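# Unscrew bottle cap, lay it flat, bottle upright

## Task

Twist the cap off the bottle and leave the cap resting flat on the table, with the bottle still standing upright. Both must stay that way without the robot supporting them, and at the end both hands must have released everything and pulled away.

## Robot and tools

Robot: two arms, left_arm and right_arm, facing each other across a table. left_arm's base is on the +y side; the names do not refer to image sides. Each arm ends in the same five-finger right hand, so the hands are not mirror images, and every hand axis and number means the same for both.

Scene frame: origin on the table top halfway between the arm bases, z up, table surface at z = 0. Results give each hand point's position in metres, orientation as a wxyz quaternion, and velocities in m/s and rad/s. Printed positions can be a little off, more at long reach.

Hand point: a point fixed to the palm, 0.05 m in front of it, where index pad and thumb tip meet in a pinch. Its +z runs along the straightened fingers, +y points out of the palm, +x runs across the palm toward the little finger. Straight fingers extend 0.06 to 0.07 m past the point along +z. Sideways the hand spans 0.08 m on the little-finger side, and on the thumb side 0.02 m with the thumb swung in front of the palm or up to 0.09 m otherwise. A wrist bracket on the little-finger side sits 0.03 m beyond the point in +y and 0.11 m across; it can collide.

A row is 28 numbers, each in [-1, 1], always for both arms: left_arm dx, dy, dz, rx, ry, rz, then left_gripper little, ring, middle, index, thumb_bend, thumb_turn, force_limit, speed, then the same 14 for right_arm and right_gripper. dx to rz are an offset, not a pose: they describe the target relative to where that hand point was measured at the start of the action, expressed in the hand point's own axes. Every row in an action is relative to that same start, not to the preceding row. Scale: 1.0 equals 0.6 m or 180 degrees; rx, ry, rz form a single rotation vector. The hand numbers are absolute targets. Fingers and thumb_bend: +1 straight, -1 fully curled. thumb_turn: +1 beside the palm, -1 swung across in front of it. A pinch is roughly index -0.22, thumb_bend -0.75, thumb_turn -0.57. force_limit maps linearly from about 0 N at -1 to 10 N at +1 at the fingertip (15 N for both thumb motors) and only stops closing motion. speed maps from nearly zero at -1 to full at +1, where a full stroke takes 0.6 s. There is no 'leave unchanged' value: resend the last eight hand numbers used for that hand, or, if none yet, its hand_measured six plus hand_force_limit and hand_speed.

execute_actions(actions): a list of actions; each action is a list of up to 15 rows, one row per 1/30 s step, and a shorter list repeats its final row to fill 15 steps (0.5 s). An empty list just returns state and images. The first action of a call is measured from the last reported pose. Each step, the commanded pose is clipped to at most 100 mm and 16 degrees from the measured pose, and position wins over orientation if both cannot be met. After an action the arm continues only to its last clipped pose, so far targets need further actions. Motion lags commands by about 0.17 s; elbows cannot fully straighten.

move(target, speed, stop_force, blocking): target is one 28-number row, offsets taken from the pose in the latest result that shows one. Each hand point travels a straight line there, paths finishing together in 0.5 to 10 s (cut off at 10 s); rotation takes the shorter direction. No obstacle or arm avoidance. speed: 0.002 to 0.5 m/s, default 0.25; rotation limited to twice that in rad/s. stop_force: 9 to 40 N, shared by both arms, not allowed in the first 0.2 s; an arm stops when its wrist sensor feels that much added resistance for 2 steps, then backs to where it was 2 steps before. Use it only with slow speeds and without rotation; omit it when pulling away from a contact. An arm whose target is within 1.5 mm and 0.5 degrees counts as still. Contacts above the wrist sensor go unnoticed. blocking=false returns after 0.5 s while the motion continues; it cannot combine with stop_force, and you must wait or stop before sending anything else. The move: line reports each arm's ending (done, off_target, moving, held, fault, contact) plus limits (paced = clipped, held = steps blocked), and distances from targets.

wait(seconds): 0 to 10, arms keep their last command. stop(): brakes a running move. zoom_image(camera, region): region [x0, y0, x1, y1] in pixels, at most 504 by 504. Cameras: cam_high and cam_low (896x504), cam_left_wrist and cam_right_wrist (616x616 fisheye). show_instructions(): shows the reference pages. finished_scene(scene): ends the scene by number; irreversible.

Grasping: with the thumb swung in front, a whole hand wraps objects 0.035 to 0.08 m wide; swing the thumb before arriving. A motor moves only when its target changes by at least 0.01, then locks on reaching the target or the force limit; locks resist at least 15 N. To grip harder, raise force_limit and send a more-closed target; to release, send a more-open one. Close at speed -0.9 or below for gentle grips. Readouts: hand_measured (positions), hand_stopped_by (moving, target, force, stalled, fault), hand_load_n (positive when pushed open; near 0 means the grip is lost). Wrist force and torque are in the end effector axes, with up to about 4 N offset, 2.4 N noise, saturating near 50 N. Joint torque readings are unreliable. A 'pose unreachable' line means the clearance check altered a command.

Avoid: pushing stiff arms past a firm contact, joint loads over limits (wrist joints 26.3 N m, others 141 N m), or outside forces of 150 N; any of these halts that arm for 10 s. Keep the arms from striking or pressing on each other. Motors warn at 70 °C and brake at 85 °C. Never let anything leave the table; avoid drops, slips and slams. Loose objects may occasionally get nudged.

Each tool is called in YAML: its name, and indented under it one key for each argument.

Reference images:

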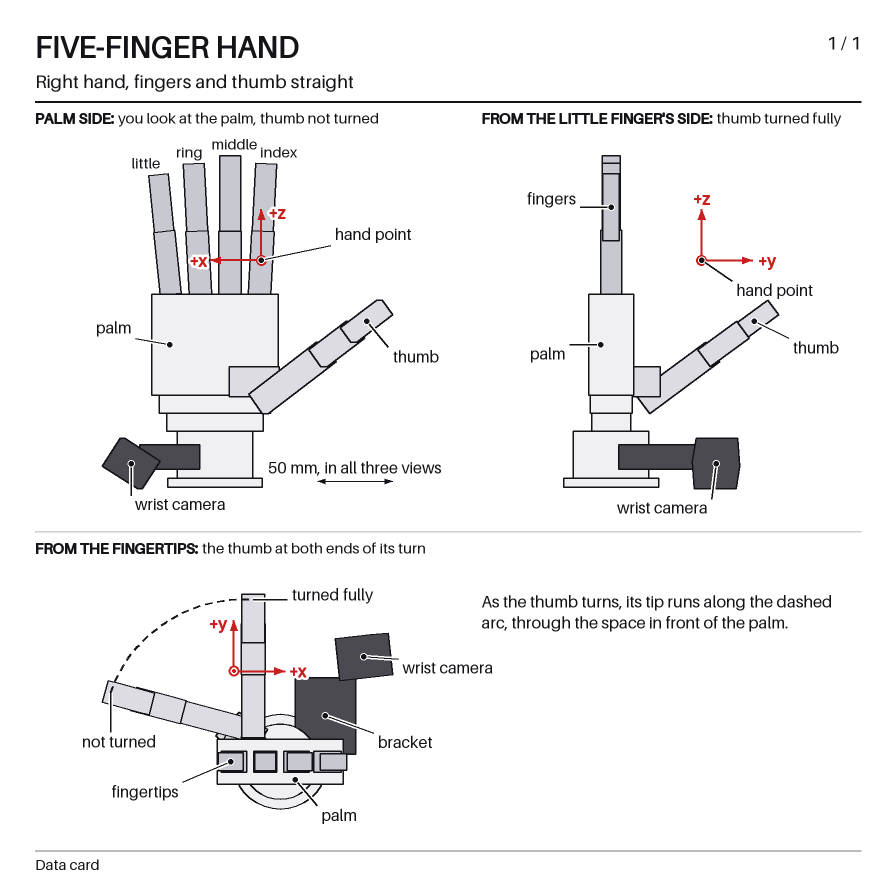

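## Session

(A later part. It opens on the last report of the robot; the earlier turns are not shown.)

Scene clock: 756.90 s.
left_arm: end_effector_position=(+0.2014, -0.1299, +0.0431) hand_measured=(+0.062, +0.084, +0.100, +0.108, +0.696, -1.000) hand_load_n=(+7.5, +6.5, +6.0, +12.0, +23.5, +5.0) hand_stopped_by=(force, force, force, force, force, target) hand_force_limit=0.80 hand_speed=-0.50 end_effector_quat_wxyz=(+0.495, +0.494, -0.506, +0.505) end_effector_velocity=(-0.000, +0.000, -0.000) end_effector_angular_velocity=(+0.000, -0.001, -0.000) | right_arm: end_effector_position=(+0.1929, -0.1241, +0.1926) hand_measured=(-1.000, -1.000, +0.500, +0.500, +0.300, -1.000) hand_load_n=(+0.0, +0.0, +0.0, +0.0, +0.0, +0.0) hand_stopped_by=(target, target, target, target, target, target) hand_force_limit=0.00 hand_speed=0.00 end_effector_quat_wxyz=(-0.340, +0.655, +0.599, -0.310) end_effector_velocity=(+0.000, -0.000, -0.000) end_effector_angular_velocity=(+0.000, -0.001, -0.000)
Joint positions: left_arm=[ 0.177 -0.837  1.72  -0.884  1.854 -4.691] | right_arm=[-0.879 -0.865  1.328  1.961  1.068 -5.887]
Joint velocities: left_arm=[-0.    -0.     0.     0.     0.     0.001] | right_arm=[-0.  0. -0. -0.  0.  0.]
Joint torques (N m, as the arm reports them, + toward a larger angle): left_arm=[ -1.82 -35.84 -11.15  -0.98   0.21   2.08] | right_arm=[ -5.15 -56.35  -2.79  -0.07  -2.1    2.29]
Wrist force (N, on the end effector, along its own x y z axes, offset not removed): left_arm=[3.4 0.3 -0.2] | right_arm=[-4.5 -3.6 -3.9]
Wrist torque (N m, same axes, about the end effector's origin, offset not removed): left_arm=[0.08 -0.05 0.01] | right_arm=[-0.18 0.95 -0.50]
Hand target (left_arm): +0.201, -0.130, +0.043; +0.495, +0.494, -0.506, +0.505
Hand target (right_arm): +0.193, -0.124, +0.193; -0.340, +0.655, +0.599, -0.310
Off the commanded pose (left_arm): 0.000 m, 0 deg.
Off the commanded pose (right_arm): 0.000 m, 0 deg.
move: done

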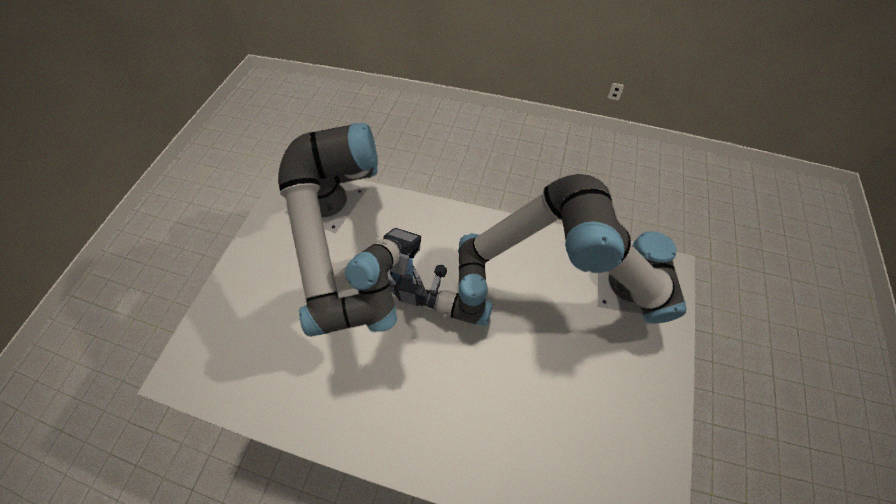

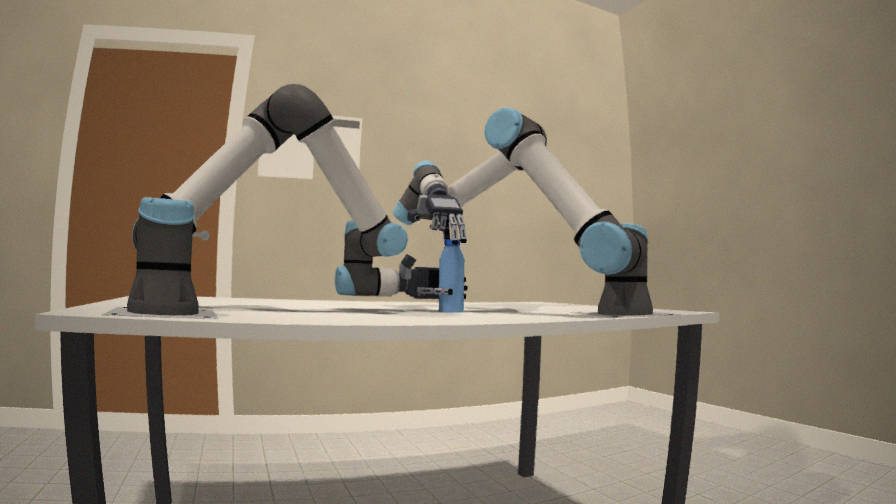

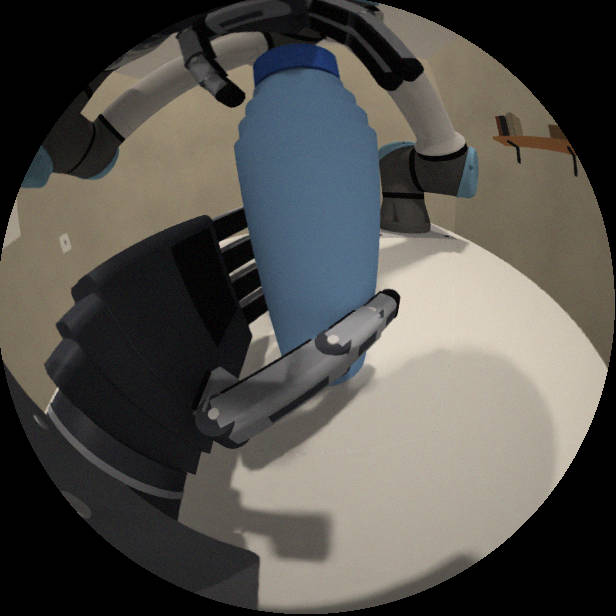

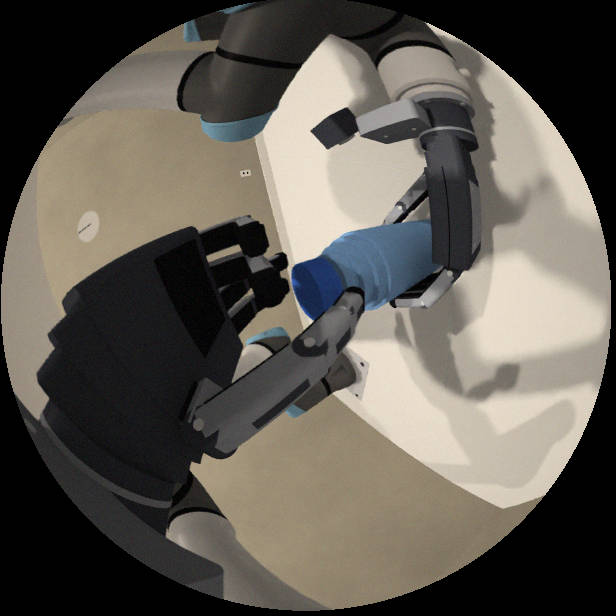

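move:
  target: [0,0,0,0,0,0,-0.7,-0.7,-0.7,-0.7,-0.6,-1,0.8,-0.5, 0.0210,-0.0435,-0.0100,0,0.483,0.327,-1,-1,0.5,0.5,0.3,-1,0,0]
  speed: 0.45

move:
  target: [0,0,0,0,0,0,-0.7,-0.7,-0.7,-0.7,-0.6,-1,0.8,-0.5, 0.0210,-0.0090,0.0133,0,0.483,0.327,-1,-1,0.5,0.5,0.3,-1,0,0]
  speed: 0.45

Scene clock: 794.13 s.
left_arm: end_effector_position=(+0.2014, -0.1299, +0.0431) hand_measured=(+0.062, +0.084, +0.100, +0.108, +0.696, -1.000) hand_load_n=(+7.5, +6.5, +6.0, +12.0, +23.5, +5.0) hand_stopped_by=(force, force, force, force, force, target) hand_force_limit=0.80 hand_speed=-0.50 end_effector_quat_wxyz=(+0.495, +0.494, -0.506, +0.505) end_effector_velocity=(+0.000, -0.001, +0.001) end_effector_angular_velocity=(-0.002, -0.000, +0.000) | right_arm: end_effector_position=(+0.1842, -0.1108, +0.2181) hand_measured=(-1.000, -1.000, +0.500, +0.500, +0.300, -1.000) hand_load_n=(+0.0, +0.0, +0.0, +0.0, +0.0, +0.0) hand_stopped_by=(target, target, target, target, target, target) hand_force_limit=0.00 hand_speed=0.00 end_effector_quat_wxyz=(+0.463, -0.869, +0.149, -0.090) end_effector_velocity=(-0.000, -0.000, -0.001) end_effector_angular_velocity=(-0.005, -0.003, -0.009)
Joint positions: left_arm=[ 0.177 -0.837  1.72  -0.884  1.854 -4.691] | right_arm=[-1.023 -1.659  1.935  0.495  0.921 -3.694]
Joint velocities: left_arm=[ 0.     0.    -0.001 -0.001  0.    -0.001] | right_arm=[ 0.007 -0.004  0.002 -0.005  0.016  0.009]
Joint torques (N m, as the arm reports them, + toward a larger angle): left_arm=[ -1.87 -35.66 -11.15  -0.94  -2.15   2.09] | right_arm=[  7.41 -26.15  -6.78  -2.     0.77   2.47]
Wrist force (N, on the end effector, along its own x y z axes, offset not removed): left_arm=[4.4 1.7 0.1] | right_arm=[-2.0 -2.5 -3.2]
Wrist torque (N m, same axes, about the end effector's origin, offset not removed): left_arm=[0.15 -0.20 -0.11] | right_arm=[-0.14 0.47 -0.23]
Hand target (left_arm): +0.201, -0.130, +0.043; +0.495, +0.494, -0.506, +0.505
Hand target (right_arm): +0.184, -0.111, +0.218; -0.463, +0.869, -0.149, +0.090
Off the commanded pose (left_arm): 0.000 m, 0 deg.
Off the commanded pose (right_arm): 0.001 m, 0 deg.
move: done

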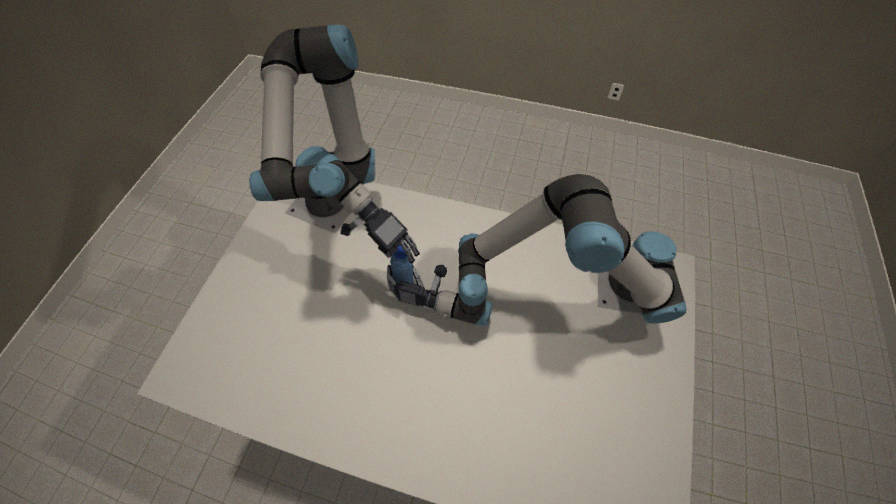

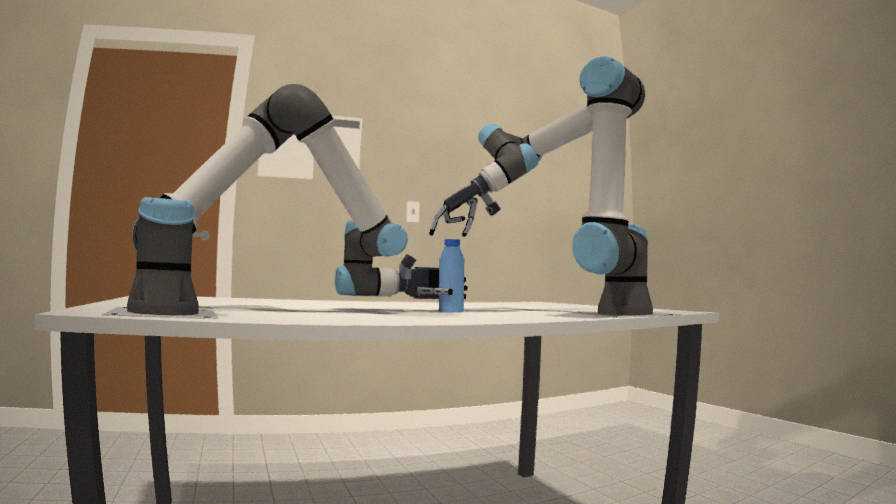

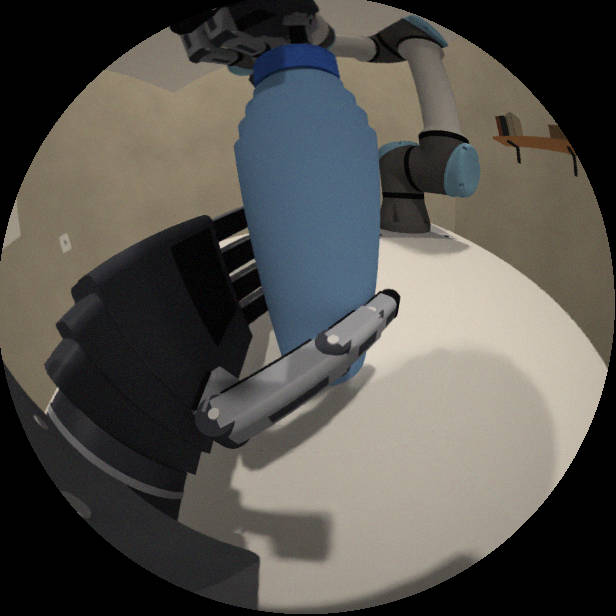

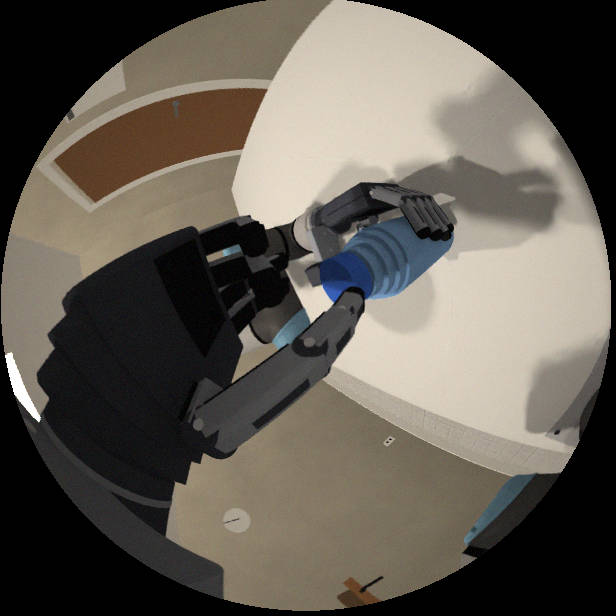

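Scene clock: 796.97 s.
left_arm: end_effector_position=(+0.2014, -0.1299, +0.0431) hand_measured=(+0.062, +0.084, +0.100, +0.108, +0.696, -1.000) hand_load_n=(+7.5, +6.5, +6.0, +12.0, +23.5, +5.0) hand_stopped_by=(force, force, force, force, force, target) hand_force_limit=0.80 hand_speed=-0.50 end_effector_quat_wxyz=(+0.495, +0.494, -0.506, +0.505) end_effector_velocity=(+0.000, -0.001, +0.001) end_effector_angular_velocity=(-0.001, -0.001, +0.000) | right_arm: end_effector_position=(+0.1988, -0.1059, +0.2177) hand_measured=(-1.000, -1.000, +0.500, +0.500, +0.300, -1.000) hand_load_n=(+0.0, +0.0, +0.0, +0.0, +0.0, +0.0) hand_stopped_by=(target, target, target, target, target, target) hand_force_limit=0.00 hand_speed=0.00 end_effector_quat_wxyz=(+0.224, -0.404, +0.782, -0.419) end_effector_velocity=(-0.000, +0.000, -0.000) end_effector_angular_velocity=(-0.003, +0.001, -0.015)
Joint positions: left_arm=[ 0.177 -0.837  1.72  -0.884  1.854 -4.691] | right_arm=[-0.298 -1.07   1.469  1.399  2.543 -1.284]
Joint velocities: left_arm=[ 0.     0.    -0.001  0.    -0.     0.   ] | right_arm=[ 0.001  0.009 -0.005  0.022 -0.003  0.028]
Joint torques (N m, as the arm reports them, + toward a larger angle): left_arm=[ -2.41 -35.72 -11.31  -0.9   -2.06   2.12] | right_arm=[  7.59 -27.03 -29.33   5.5   -0.52   2.67]
Wrist force (N, on the end effector, along its own x y z axes, offset not removed): left_arm=[1.5 0.3 -1.5] | right_arm=[0.0 -2.2 -3.4]
Wrist torque (N m, same axes, about the end effector's origin, offset not removed): left_arm=[0.05 0.21 -0.18] | right_arm=[-0.02 0.27 -0.19]
Hand target (left_arm): +0.201, -0.130, +0.043; +0.495, +0.494, -0.506, +0.505
Hand target (right_arm): +0.199, -0.106, +0.218; +0.223, -0.404, +0.782, -0.419
Off the commanded pose (left_arm): 0.000 m, 0 deg.
Off the commanded pose (right_arm): 0.001 m, 0 deg.
move: done

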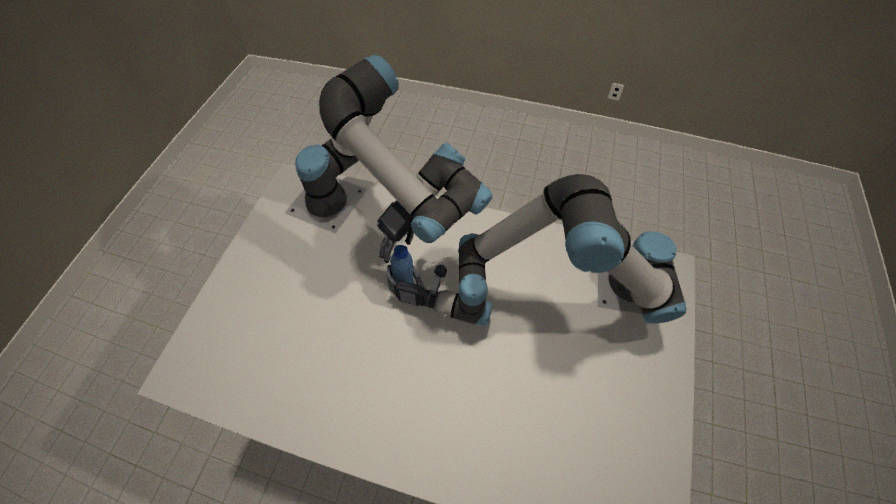

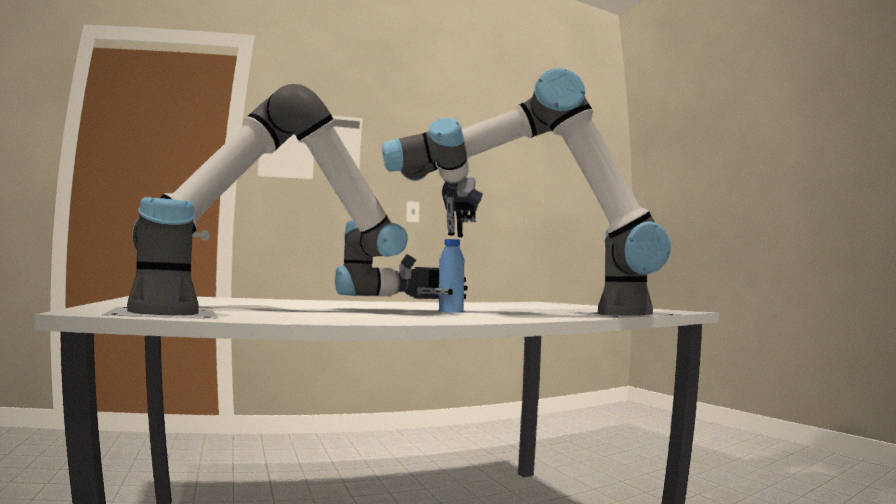

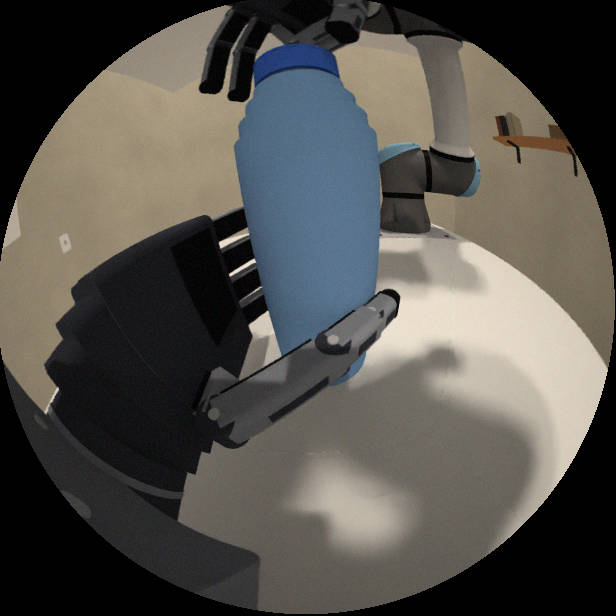

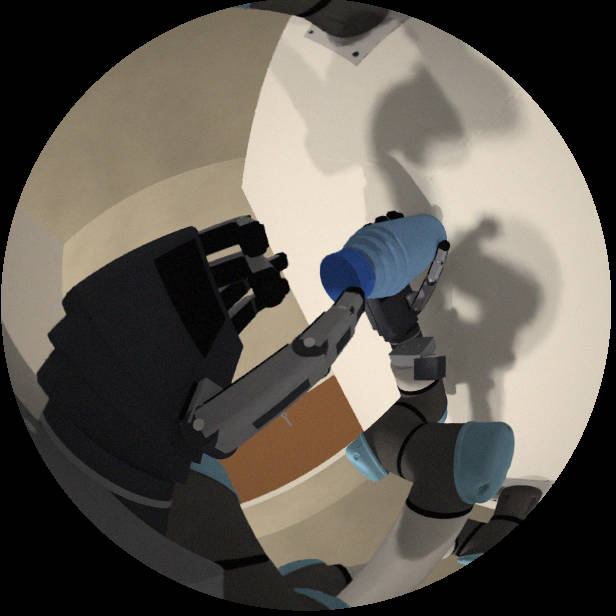

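move:
  target: [0,0,0,0,0,0,-0.7,-0.7,-0.7,-0.7,-0.6,-1,0.8,-0.5, 0,0.0345,0.0234,0,0,0,-1,-1,0.5,0.5,0.3,-1,0,0]
  speed: 0.08

zoom_image:
  camera: "cam_right_wrist"
  region: [220, 200, 420, 360]

zoom_image:
  camera: "cam_low"
  region: [390, 180, 530, 320]

Scene clock: 812.27 s.
left_arm: end_effector_position=(+0.2014, -0.1299, +0.0431) hand_measured=(+0.062, +0.084, +0.100, +0.108, +0.696, -1.000) hand_load_n=(+7.5, +6.5, +6.0, +12.0, +23.5, +5.0) hand_stopped_by=(force, force, force, force, force, target) hand_force_limit=0.80 hand_speed=-0.50 end_effector_quat_wxyz=(+0.495, +0.494, -0.506, +0.505) end_effector_velocity=(+0.000, +0.000, -0.000) end_effector_angular_velocity=(+0.001, -0.000, +0.000) | right_arm: end_effector_position=(+0.1993, -0.1059, +0.1929) hand_measured=(-1.000, -1.000, +0.500, +0.500, +0.300, -1.000) hand_load_n=(+0.0, +0.0, +0.0, +0.0, +0.0, +0.0) hand_stopped_by=(target, target, target, target, target, target) hand_force_limit=0.00 hand_speed=0.00 end_effector_quat_wxyz=(+0.224, -0.404, +0.782, -0.419) end_effector_velocity=(+0.000, +0.000, -0.002) end_effector_angular_velocity=(+0.001, +0.001, -0.000)
Joint positions: left_arm=[ 0.177 -0.837  1.72  -0.884  1.854 -4.691] | right_arm=[-0.299 -1.045  1.5    1.342  2.543 -1.286]
Joint velocities: left_arm=[ 0.     0.     0.     0.001 -0.     0.001] | right_arm=[-0.     0.002  0.002 -0.005 -0.001 -0.001]
Joint torques (N m, as the arm reports them, + toward a larger angle): left_arm=[ -1.82 -35.77 -10.85  -0.88  -2.19   2.06] | right_arm=[ -5.85 -24.73  -3.51  -0.03   2.7   -2.55]
Wrist force (N, on the end effector, along its own x y z axes, offset not removed): left_arm=[5.0 2.5 -2.8] | right_arm=[0.1 -2.4 -3.3]
Wrist torque (N m, same axes, about the end effector's origin, offset not removed): left_arm=[0.33 -0.13 -0.06] | right_arm=[-0.15 0.20 -0.20]
Hand target (left_arm): +0.201, -0.130, +0.043; +0.495, +0.494, -0.506, +0.505
Hand target (right_arm): +0.199, -0.106, +0.193; +0.224, -0.404, +0.782, -0.419
Off the commanded pose (left_arm): 0.000 m, 0 deg.
Off the commanded pose (right_arm): 0.000 m, 0 deg.
move: done

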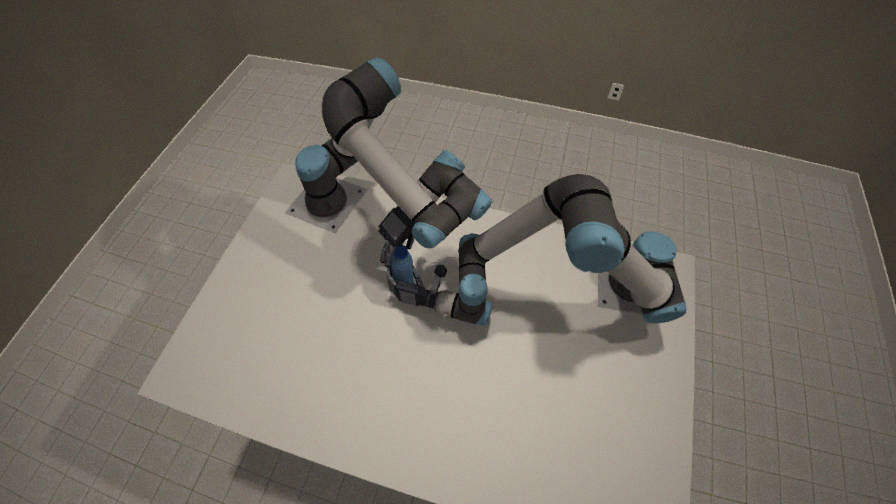

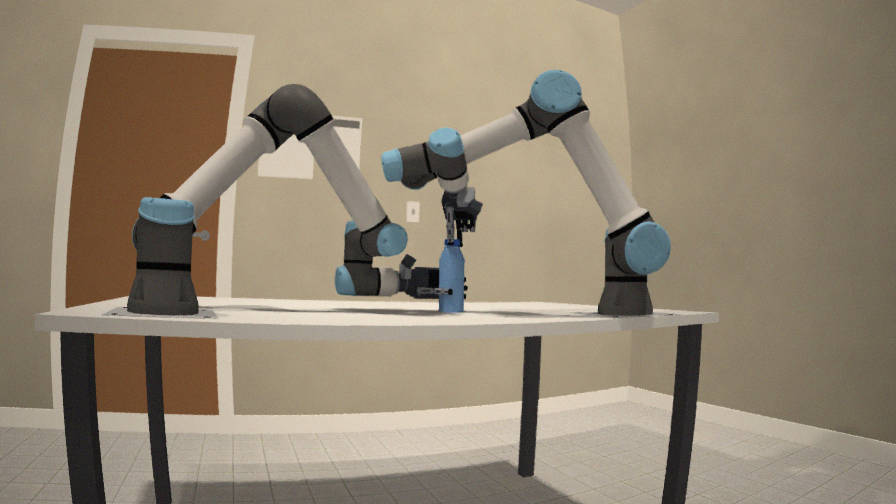

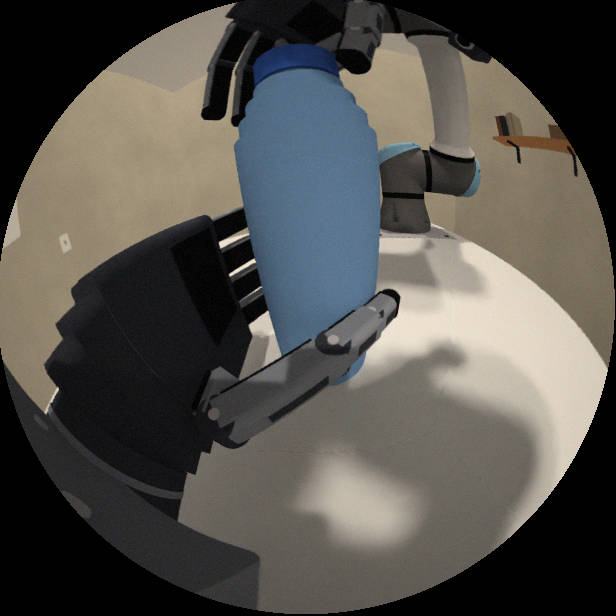

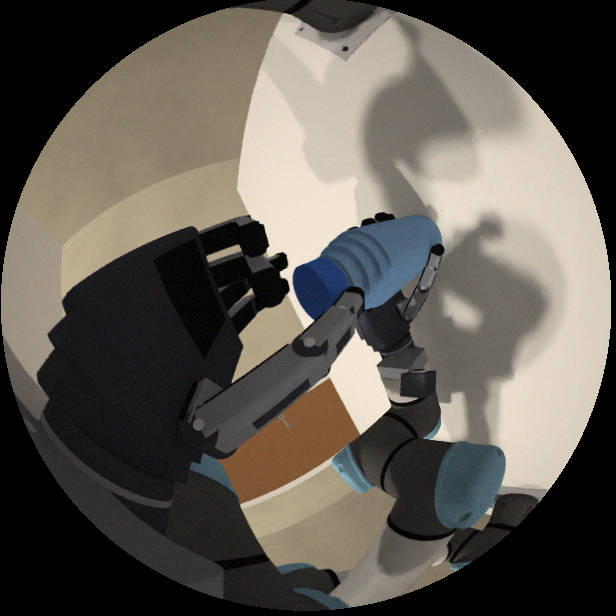

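Region (220, 200, 420, 360) of cam_right_wrist's 616x616 image, scaled by 2.520, with more detail than that image has; it fills the top 403 rows of this view, and the rest is white.

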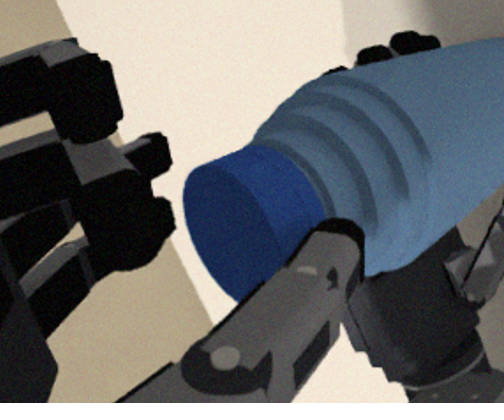

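Region (390, 180, 530, 320) of cam_low's 896x504 image, scaled by 3.600, with more detail than that image has.

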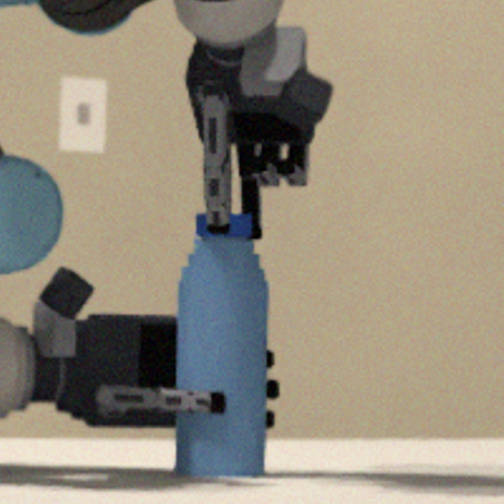

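move:
  target: [0,0,0,0,0,0,-0.7,-0.7,-0.7,-0.7,-0.6,-1,0.8,-0.5, 0,0.0021,0.0014,0,0,0,-1,-1,-0.3,-0.3,-0.8,-1,0.8,-0.6]
  speed: 0.05

zoom_image:
  camera: "cam_right_wrist"
  region: [220, 200, 420, 360]

Scene clock: 821.83 s.
left_arm: end_effector_position=(+0.2014, -0.1299, +0.0431) hand_measured=(+0.062, +0.084, +0.102, +0.108, +0.696, -1.000) hand_load_n=(+8.5, +7.0, +6.0, +12.5, +23.0, +4.5) hand_stopped_by=(force, force, force, force, force, target) hand_force_limit=0.80 hand_speed=-0.50 end_effector_quat_wxyz=(+0.495, +0.494, -0.506, +0.505) end_effector_velocity=(-0.000, +0.000, -0.001) end_effector_angular_velocity=(+0.001, +0.000, -0.000) | right_arm: end_effector_position=(+0.1993, -0.1059, +0.1914) hand_measured=(-1.000, -1.000, +0.106, +0.068, +0.060, -1.000) hand_load_n=(+0.0, +0.0, +7.0, +10.5, +17.0, +1.0) hand_stopped_by=(target, target, force, force, force, target) hand_force_limit=0.80 hand_speed=-0.60 end_effector_quat_wxyz=(+0.224, -0.404, +0.782, -0.419) end_effector_velocity=(-0.000, -0.000, -0.000) end_effector_angular_velocity=(-0.001, +0.001, -0.000)
Joint positions: left_arm=[ 0.177 -0.837  1.72  -0.884  1.854 -4.691] | right_arm=[-0.299 -1.044  1.502  1.339  2.543 -1.286]
Joint velocities: left_arm=[-0.    -0.     0.001  0.     0.     0.   ] | right_arm=[-0.     0.     0.001 -0.    -0.    -0.   ]
Joint torques (N m, as the arm reports them, + toward a larger angle): left_arm=[ -2.1  -35.63 -10.27  -0.87   1.4    2.17] | right_arm=[ -5.49 -26.54  -3.9    0.11   2.57  -0.96]
Wrist force (N, on the end effector, along its own x y z axes, offset not removed): left_arm=[2.2 0.1 -1.2] | right_arm=[0.7 -1.2 -1.7]
Wrist torque (N m, same axes, about the end effector's origin, offset not removed): left_arm=[0.24 -0.25 -0.06] | right_arm=[-0.31 -0.12 -0.10]
Hand target (left_arm): +0.201, -0.130, +0.043; +0.495, +0.494, -0.506, +0.505
Hand target (right_arm): +0.199, -0.106, +0.191; +0.224, -0.404, +0.782, -0.419
Off the commanded pose (left_arm): 0.000 m, 0 deg.
Off the commanded pose (right_arm): 0.000 m, 0 deg.
move: done

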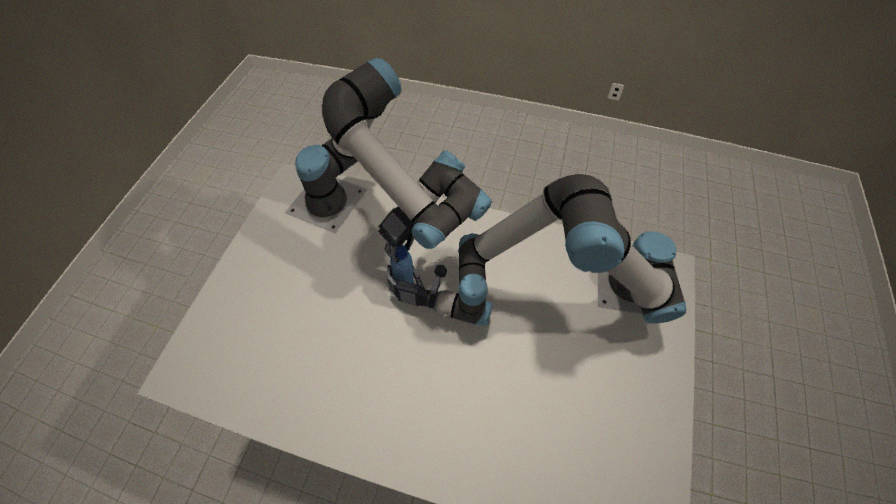

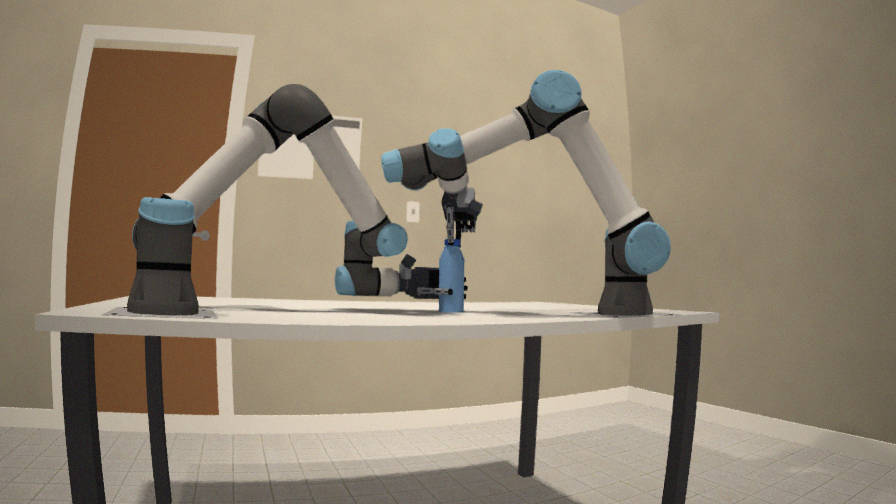

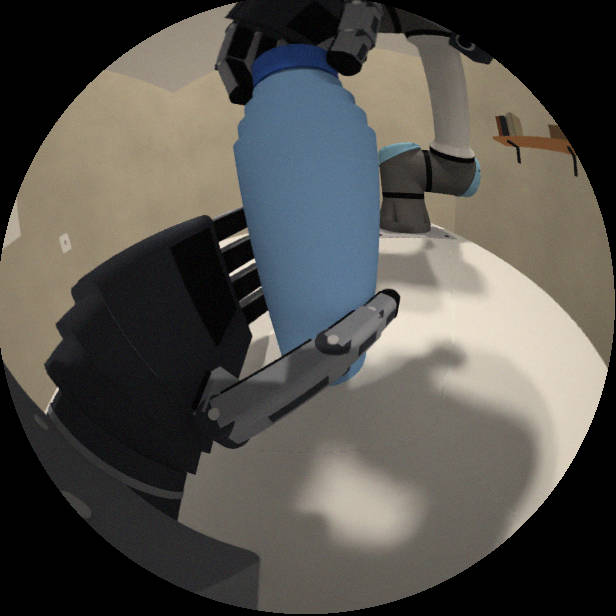

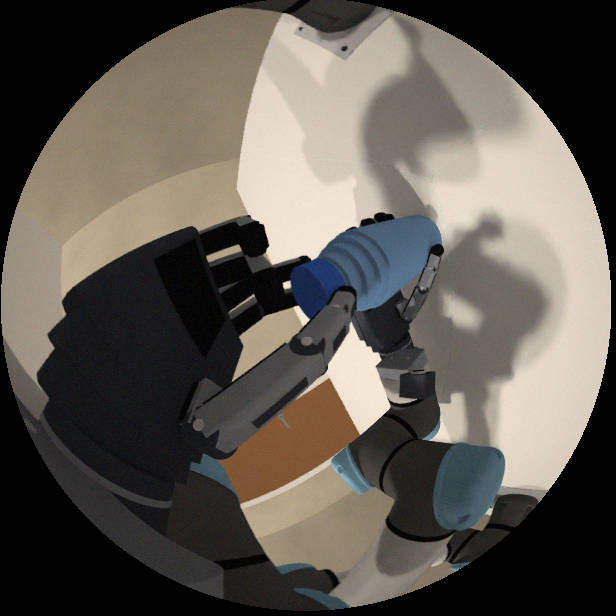

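Region (220, 200, 420, 360) of cam_right_wrist's 616x616 image, scaled by 2.520, with more detail than that image has; it fills the top 403 rows of this view, and the rest is white.

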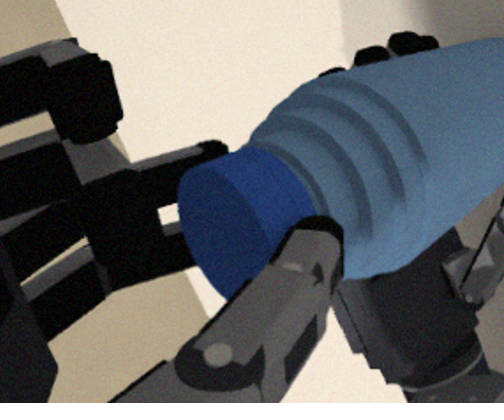

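move:
  target: [0,0,0,0,0,0,-0.7,-0.7,-0.7,-0.7,-0.6,-1,0.8,-0.5, 0.0079,0.0083,-0.0141,0,-0.322,-0.218,-1,-1,-0.3,-0.3,-0.8,-1,0.8,-0.6]
  speed: 0.3

zoom_image:
  camera: "cam_left_wrist"
  region: [180, 0, 400, 160]

Scene clock: 871.53 s.
left_arm: end_effector_position=(+0.2014, -0.1299, +0.0431) hand_measured=(+0.062, +0.084, +0.102, +0.108, +0.696, -1.000) hand_load_n=(+8.5, +7.0, +6.5, +12.5, +22.5, +4.5) hand_stopped_by=(force, force, force, force, force, target) hand_force_limit=0.80 hand_speed=-0.50 end_effector_quat_wxyz=(+0.495, +0.494, -0.506, +0.505) end_effector_velocity=(+0.000, -0.000, +0.001) end_effector_angular_velocity=(-0.001, -0.000, -0.000) | right_arm: end_effector_position=(+0.1890, -0.1040, +0.1926) hand_measured=(-1.000, -1.000, +0.106, +0.068, +0.060, -1.000) hand_load_n=(+0.0, +0.0, +5.5, +11.5, +14.0, +3.0) hand_stopped_by=(target, target, force, force, force, target) hand_force_limit=0.80 hand_speed=-0.60 end_effector_quat_wxyz=(+0.420, -0.781, +0.404, -0.224) end_effector_velocity=(+0.000, +0.000, -0.000) end_effector_angular_velocity=(+0.002, +0.003, +0.014)
Joint positions: left_arm=[ 0.177 -0.837  1.72  -0.884  1.854 -4.691] | right_arm=[-0.671 -1.679  1.994  0.268  1.691 -3.075]
Joint velocities: left_arm=[-0.    -0.    -0.001  0.    -0.     0.   ] | right_arm=[-0.012 -0.003  0.002 -0.    -0.023 -0.011]
Joint torques (N m, as the arm reports them, + toward a larger angle): left_arm=[ -2.51 -36.15 -10.54  -1.01   0.34   2.16] | right_arm=[ -7.11 -22.79  -5.26  -0.23  -0.47  -2.97]
Wrist force (N, on the end effector, along its own x y z axes, offset not removed): left_arm=[-6.5 -6.9 -0.4] | right_arm=[-2.8 -7.4 -11.0]
Wrist torque (N m, same axes, about the end effector's origin, offset not removed): left_arm=[-0.06 0.09 -0.77] | right_arm=[-0.65 0.26 -0.20]
Hand target (left_arm): +0.201, -0.130, +0.043; +0.495, +0.494, -0.506, +0.505
Hand target (right_arm): +0.189, -0.104, +0.193; -0.420, +0.782, -0.403, +0.223
Off the commanded pose (left_arm): 0.000 m, 0 deg.
Off the commanded pose (right_arm): 0.001 m, 0 deg.
move: done

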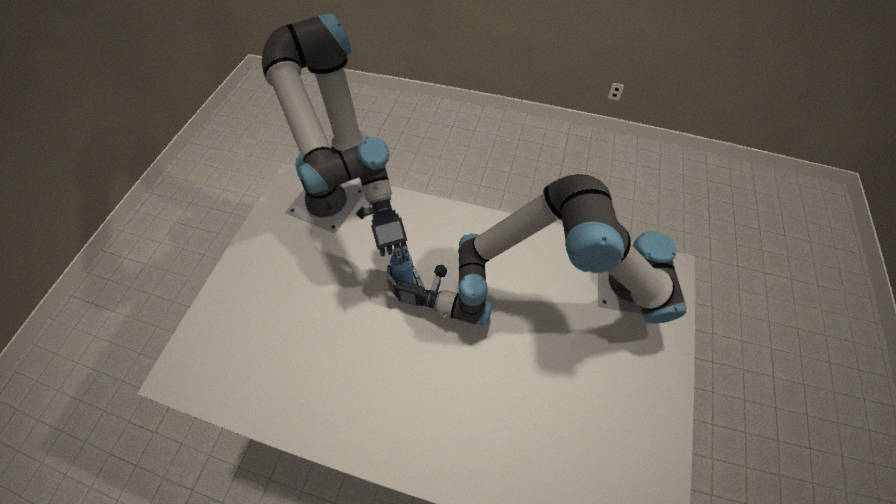

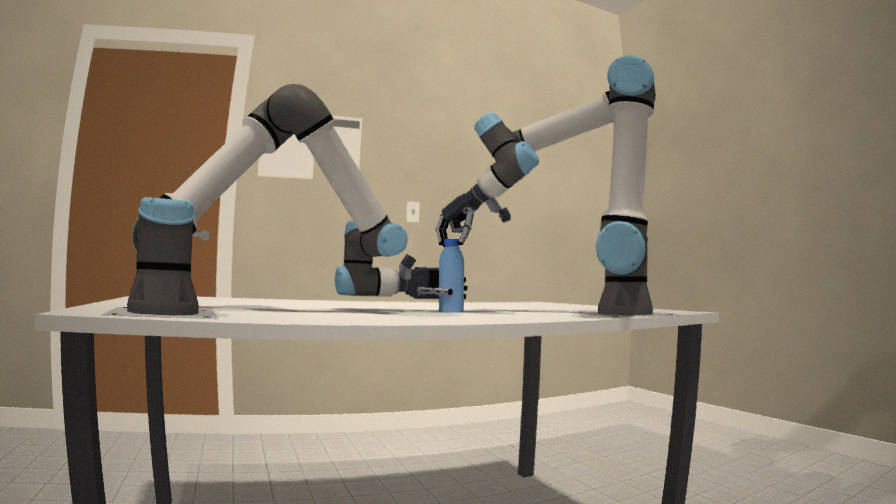

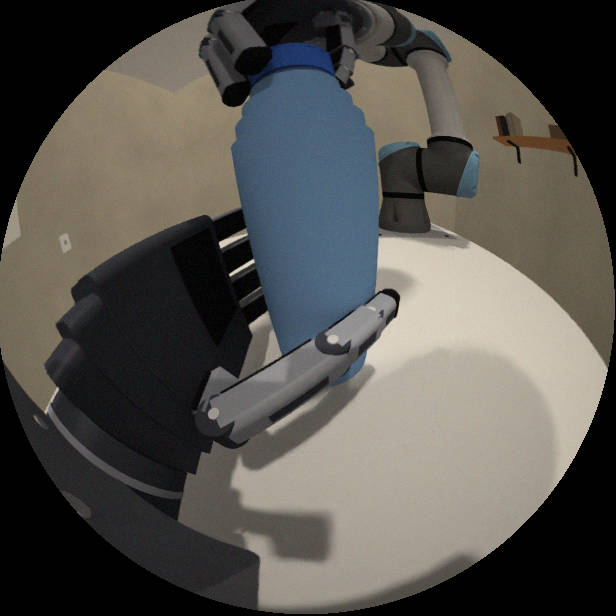

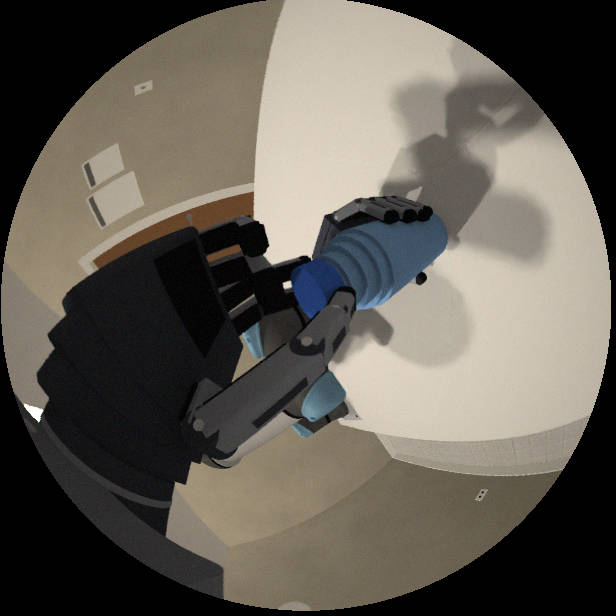

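Region (180, 0, 400, 160) of cam_left_wrist's 616x616 image, scaled by 2.291, with more detail than that image has; it fills the top 367 rows of this view, and the rest is white.

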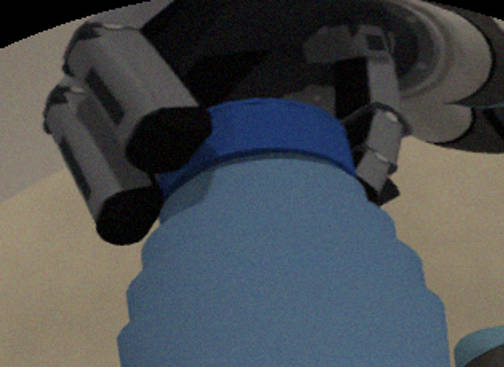

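zoom_image:
  camera: "cam_low"
  region: [420, 215, 490, 275]

Region (420, 215, 490, 275) of cam_low's 896x504 image, scaled by 7.200, with more detail than that image has; it fills the top 432 rows of this view, and the rest is white.

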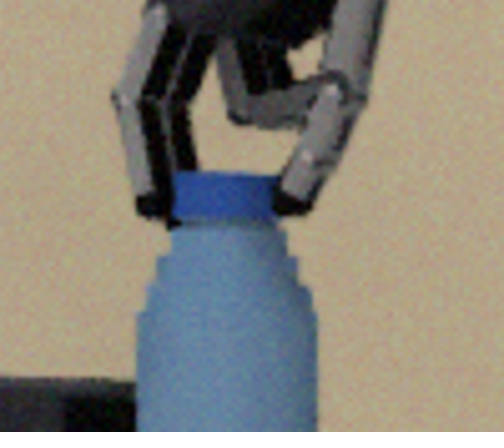

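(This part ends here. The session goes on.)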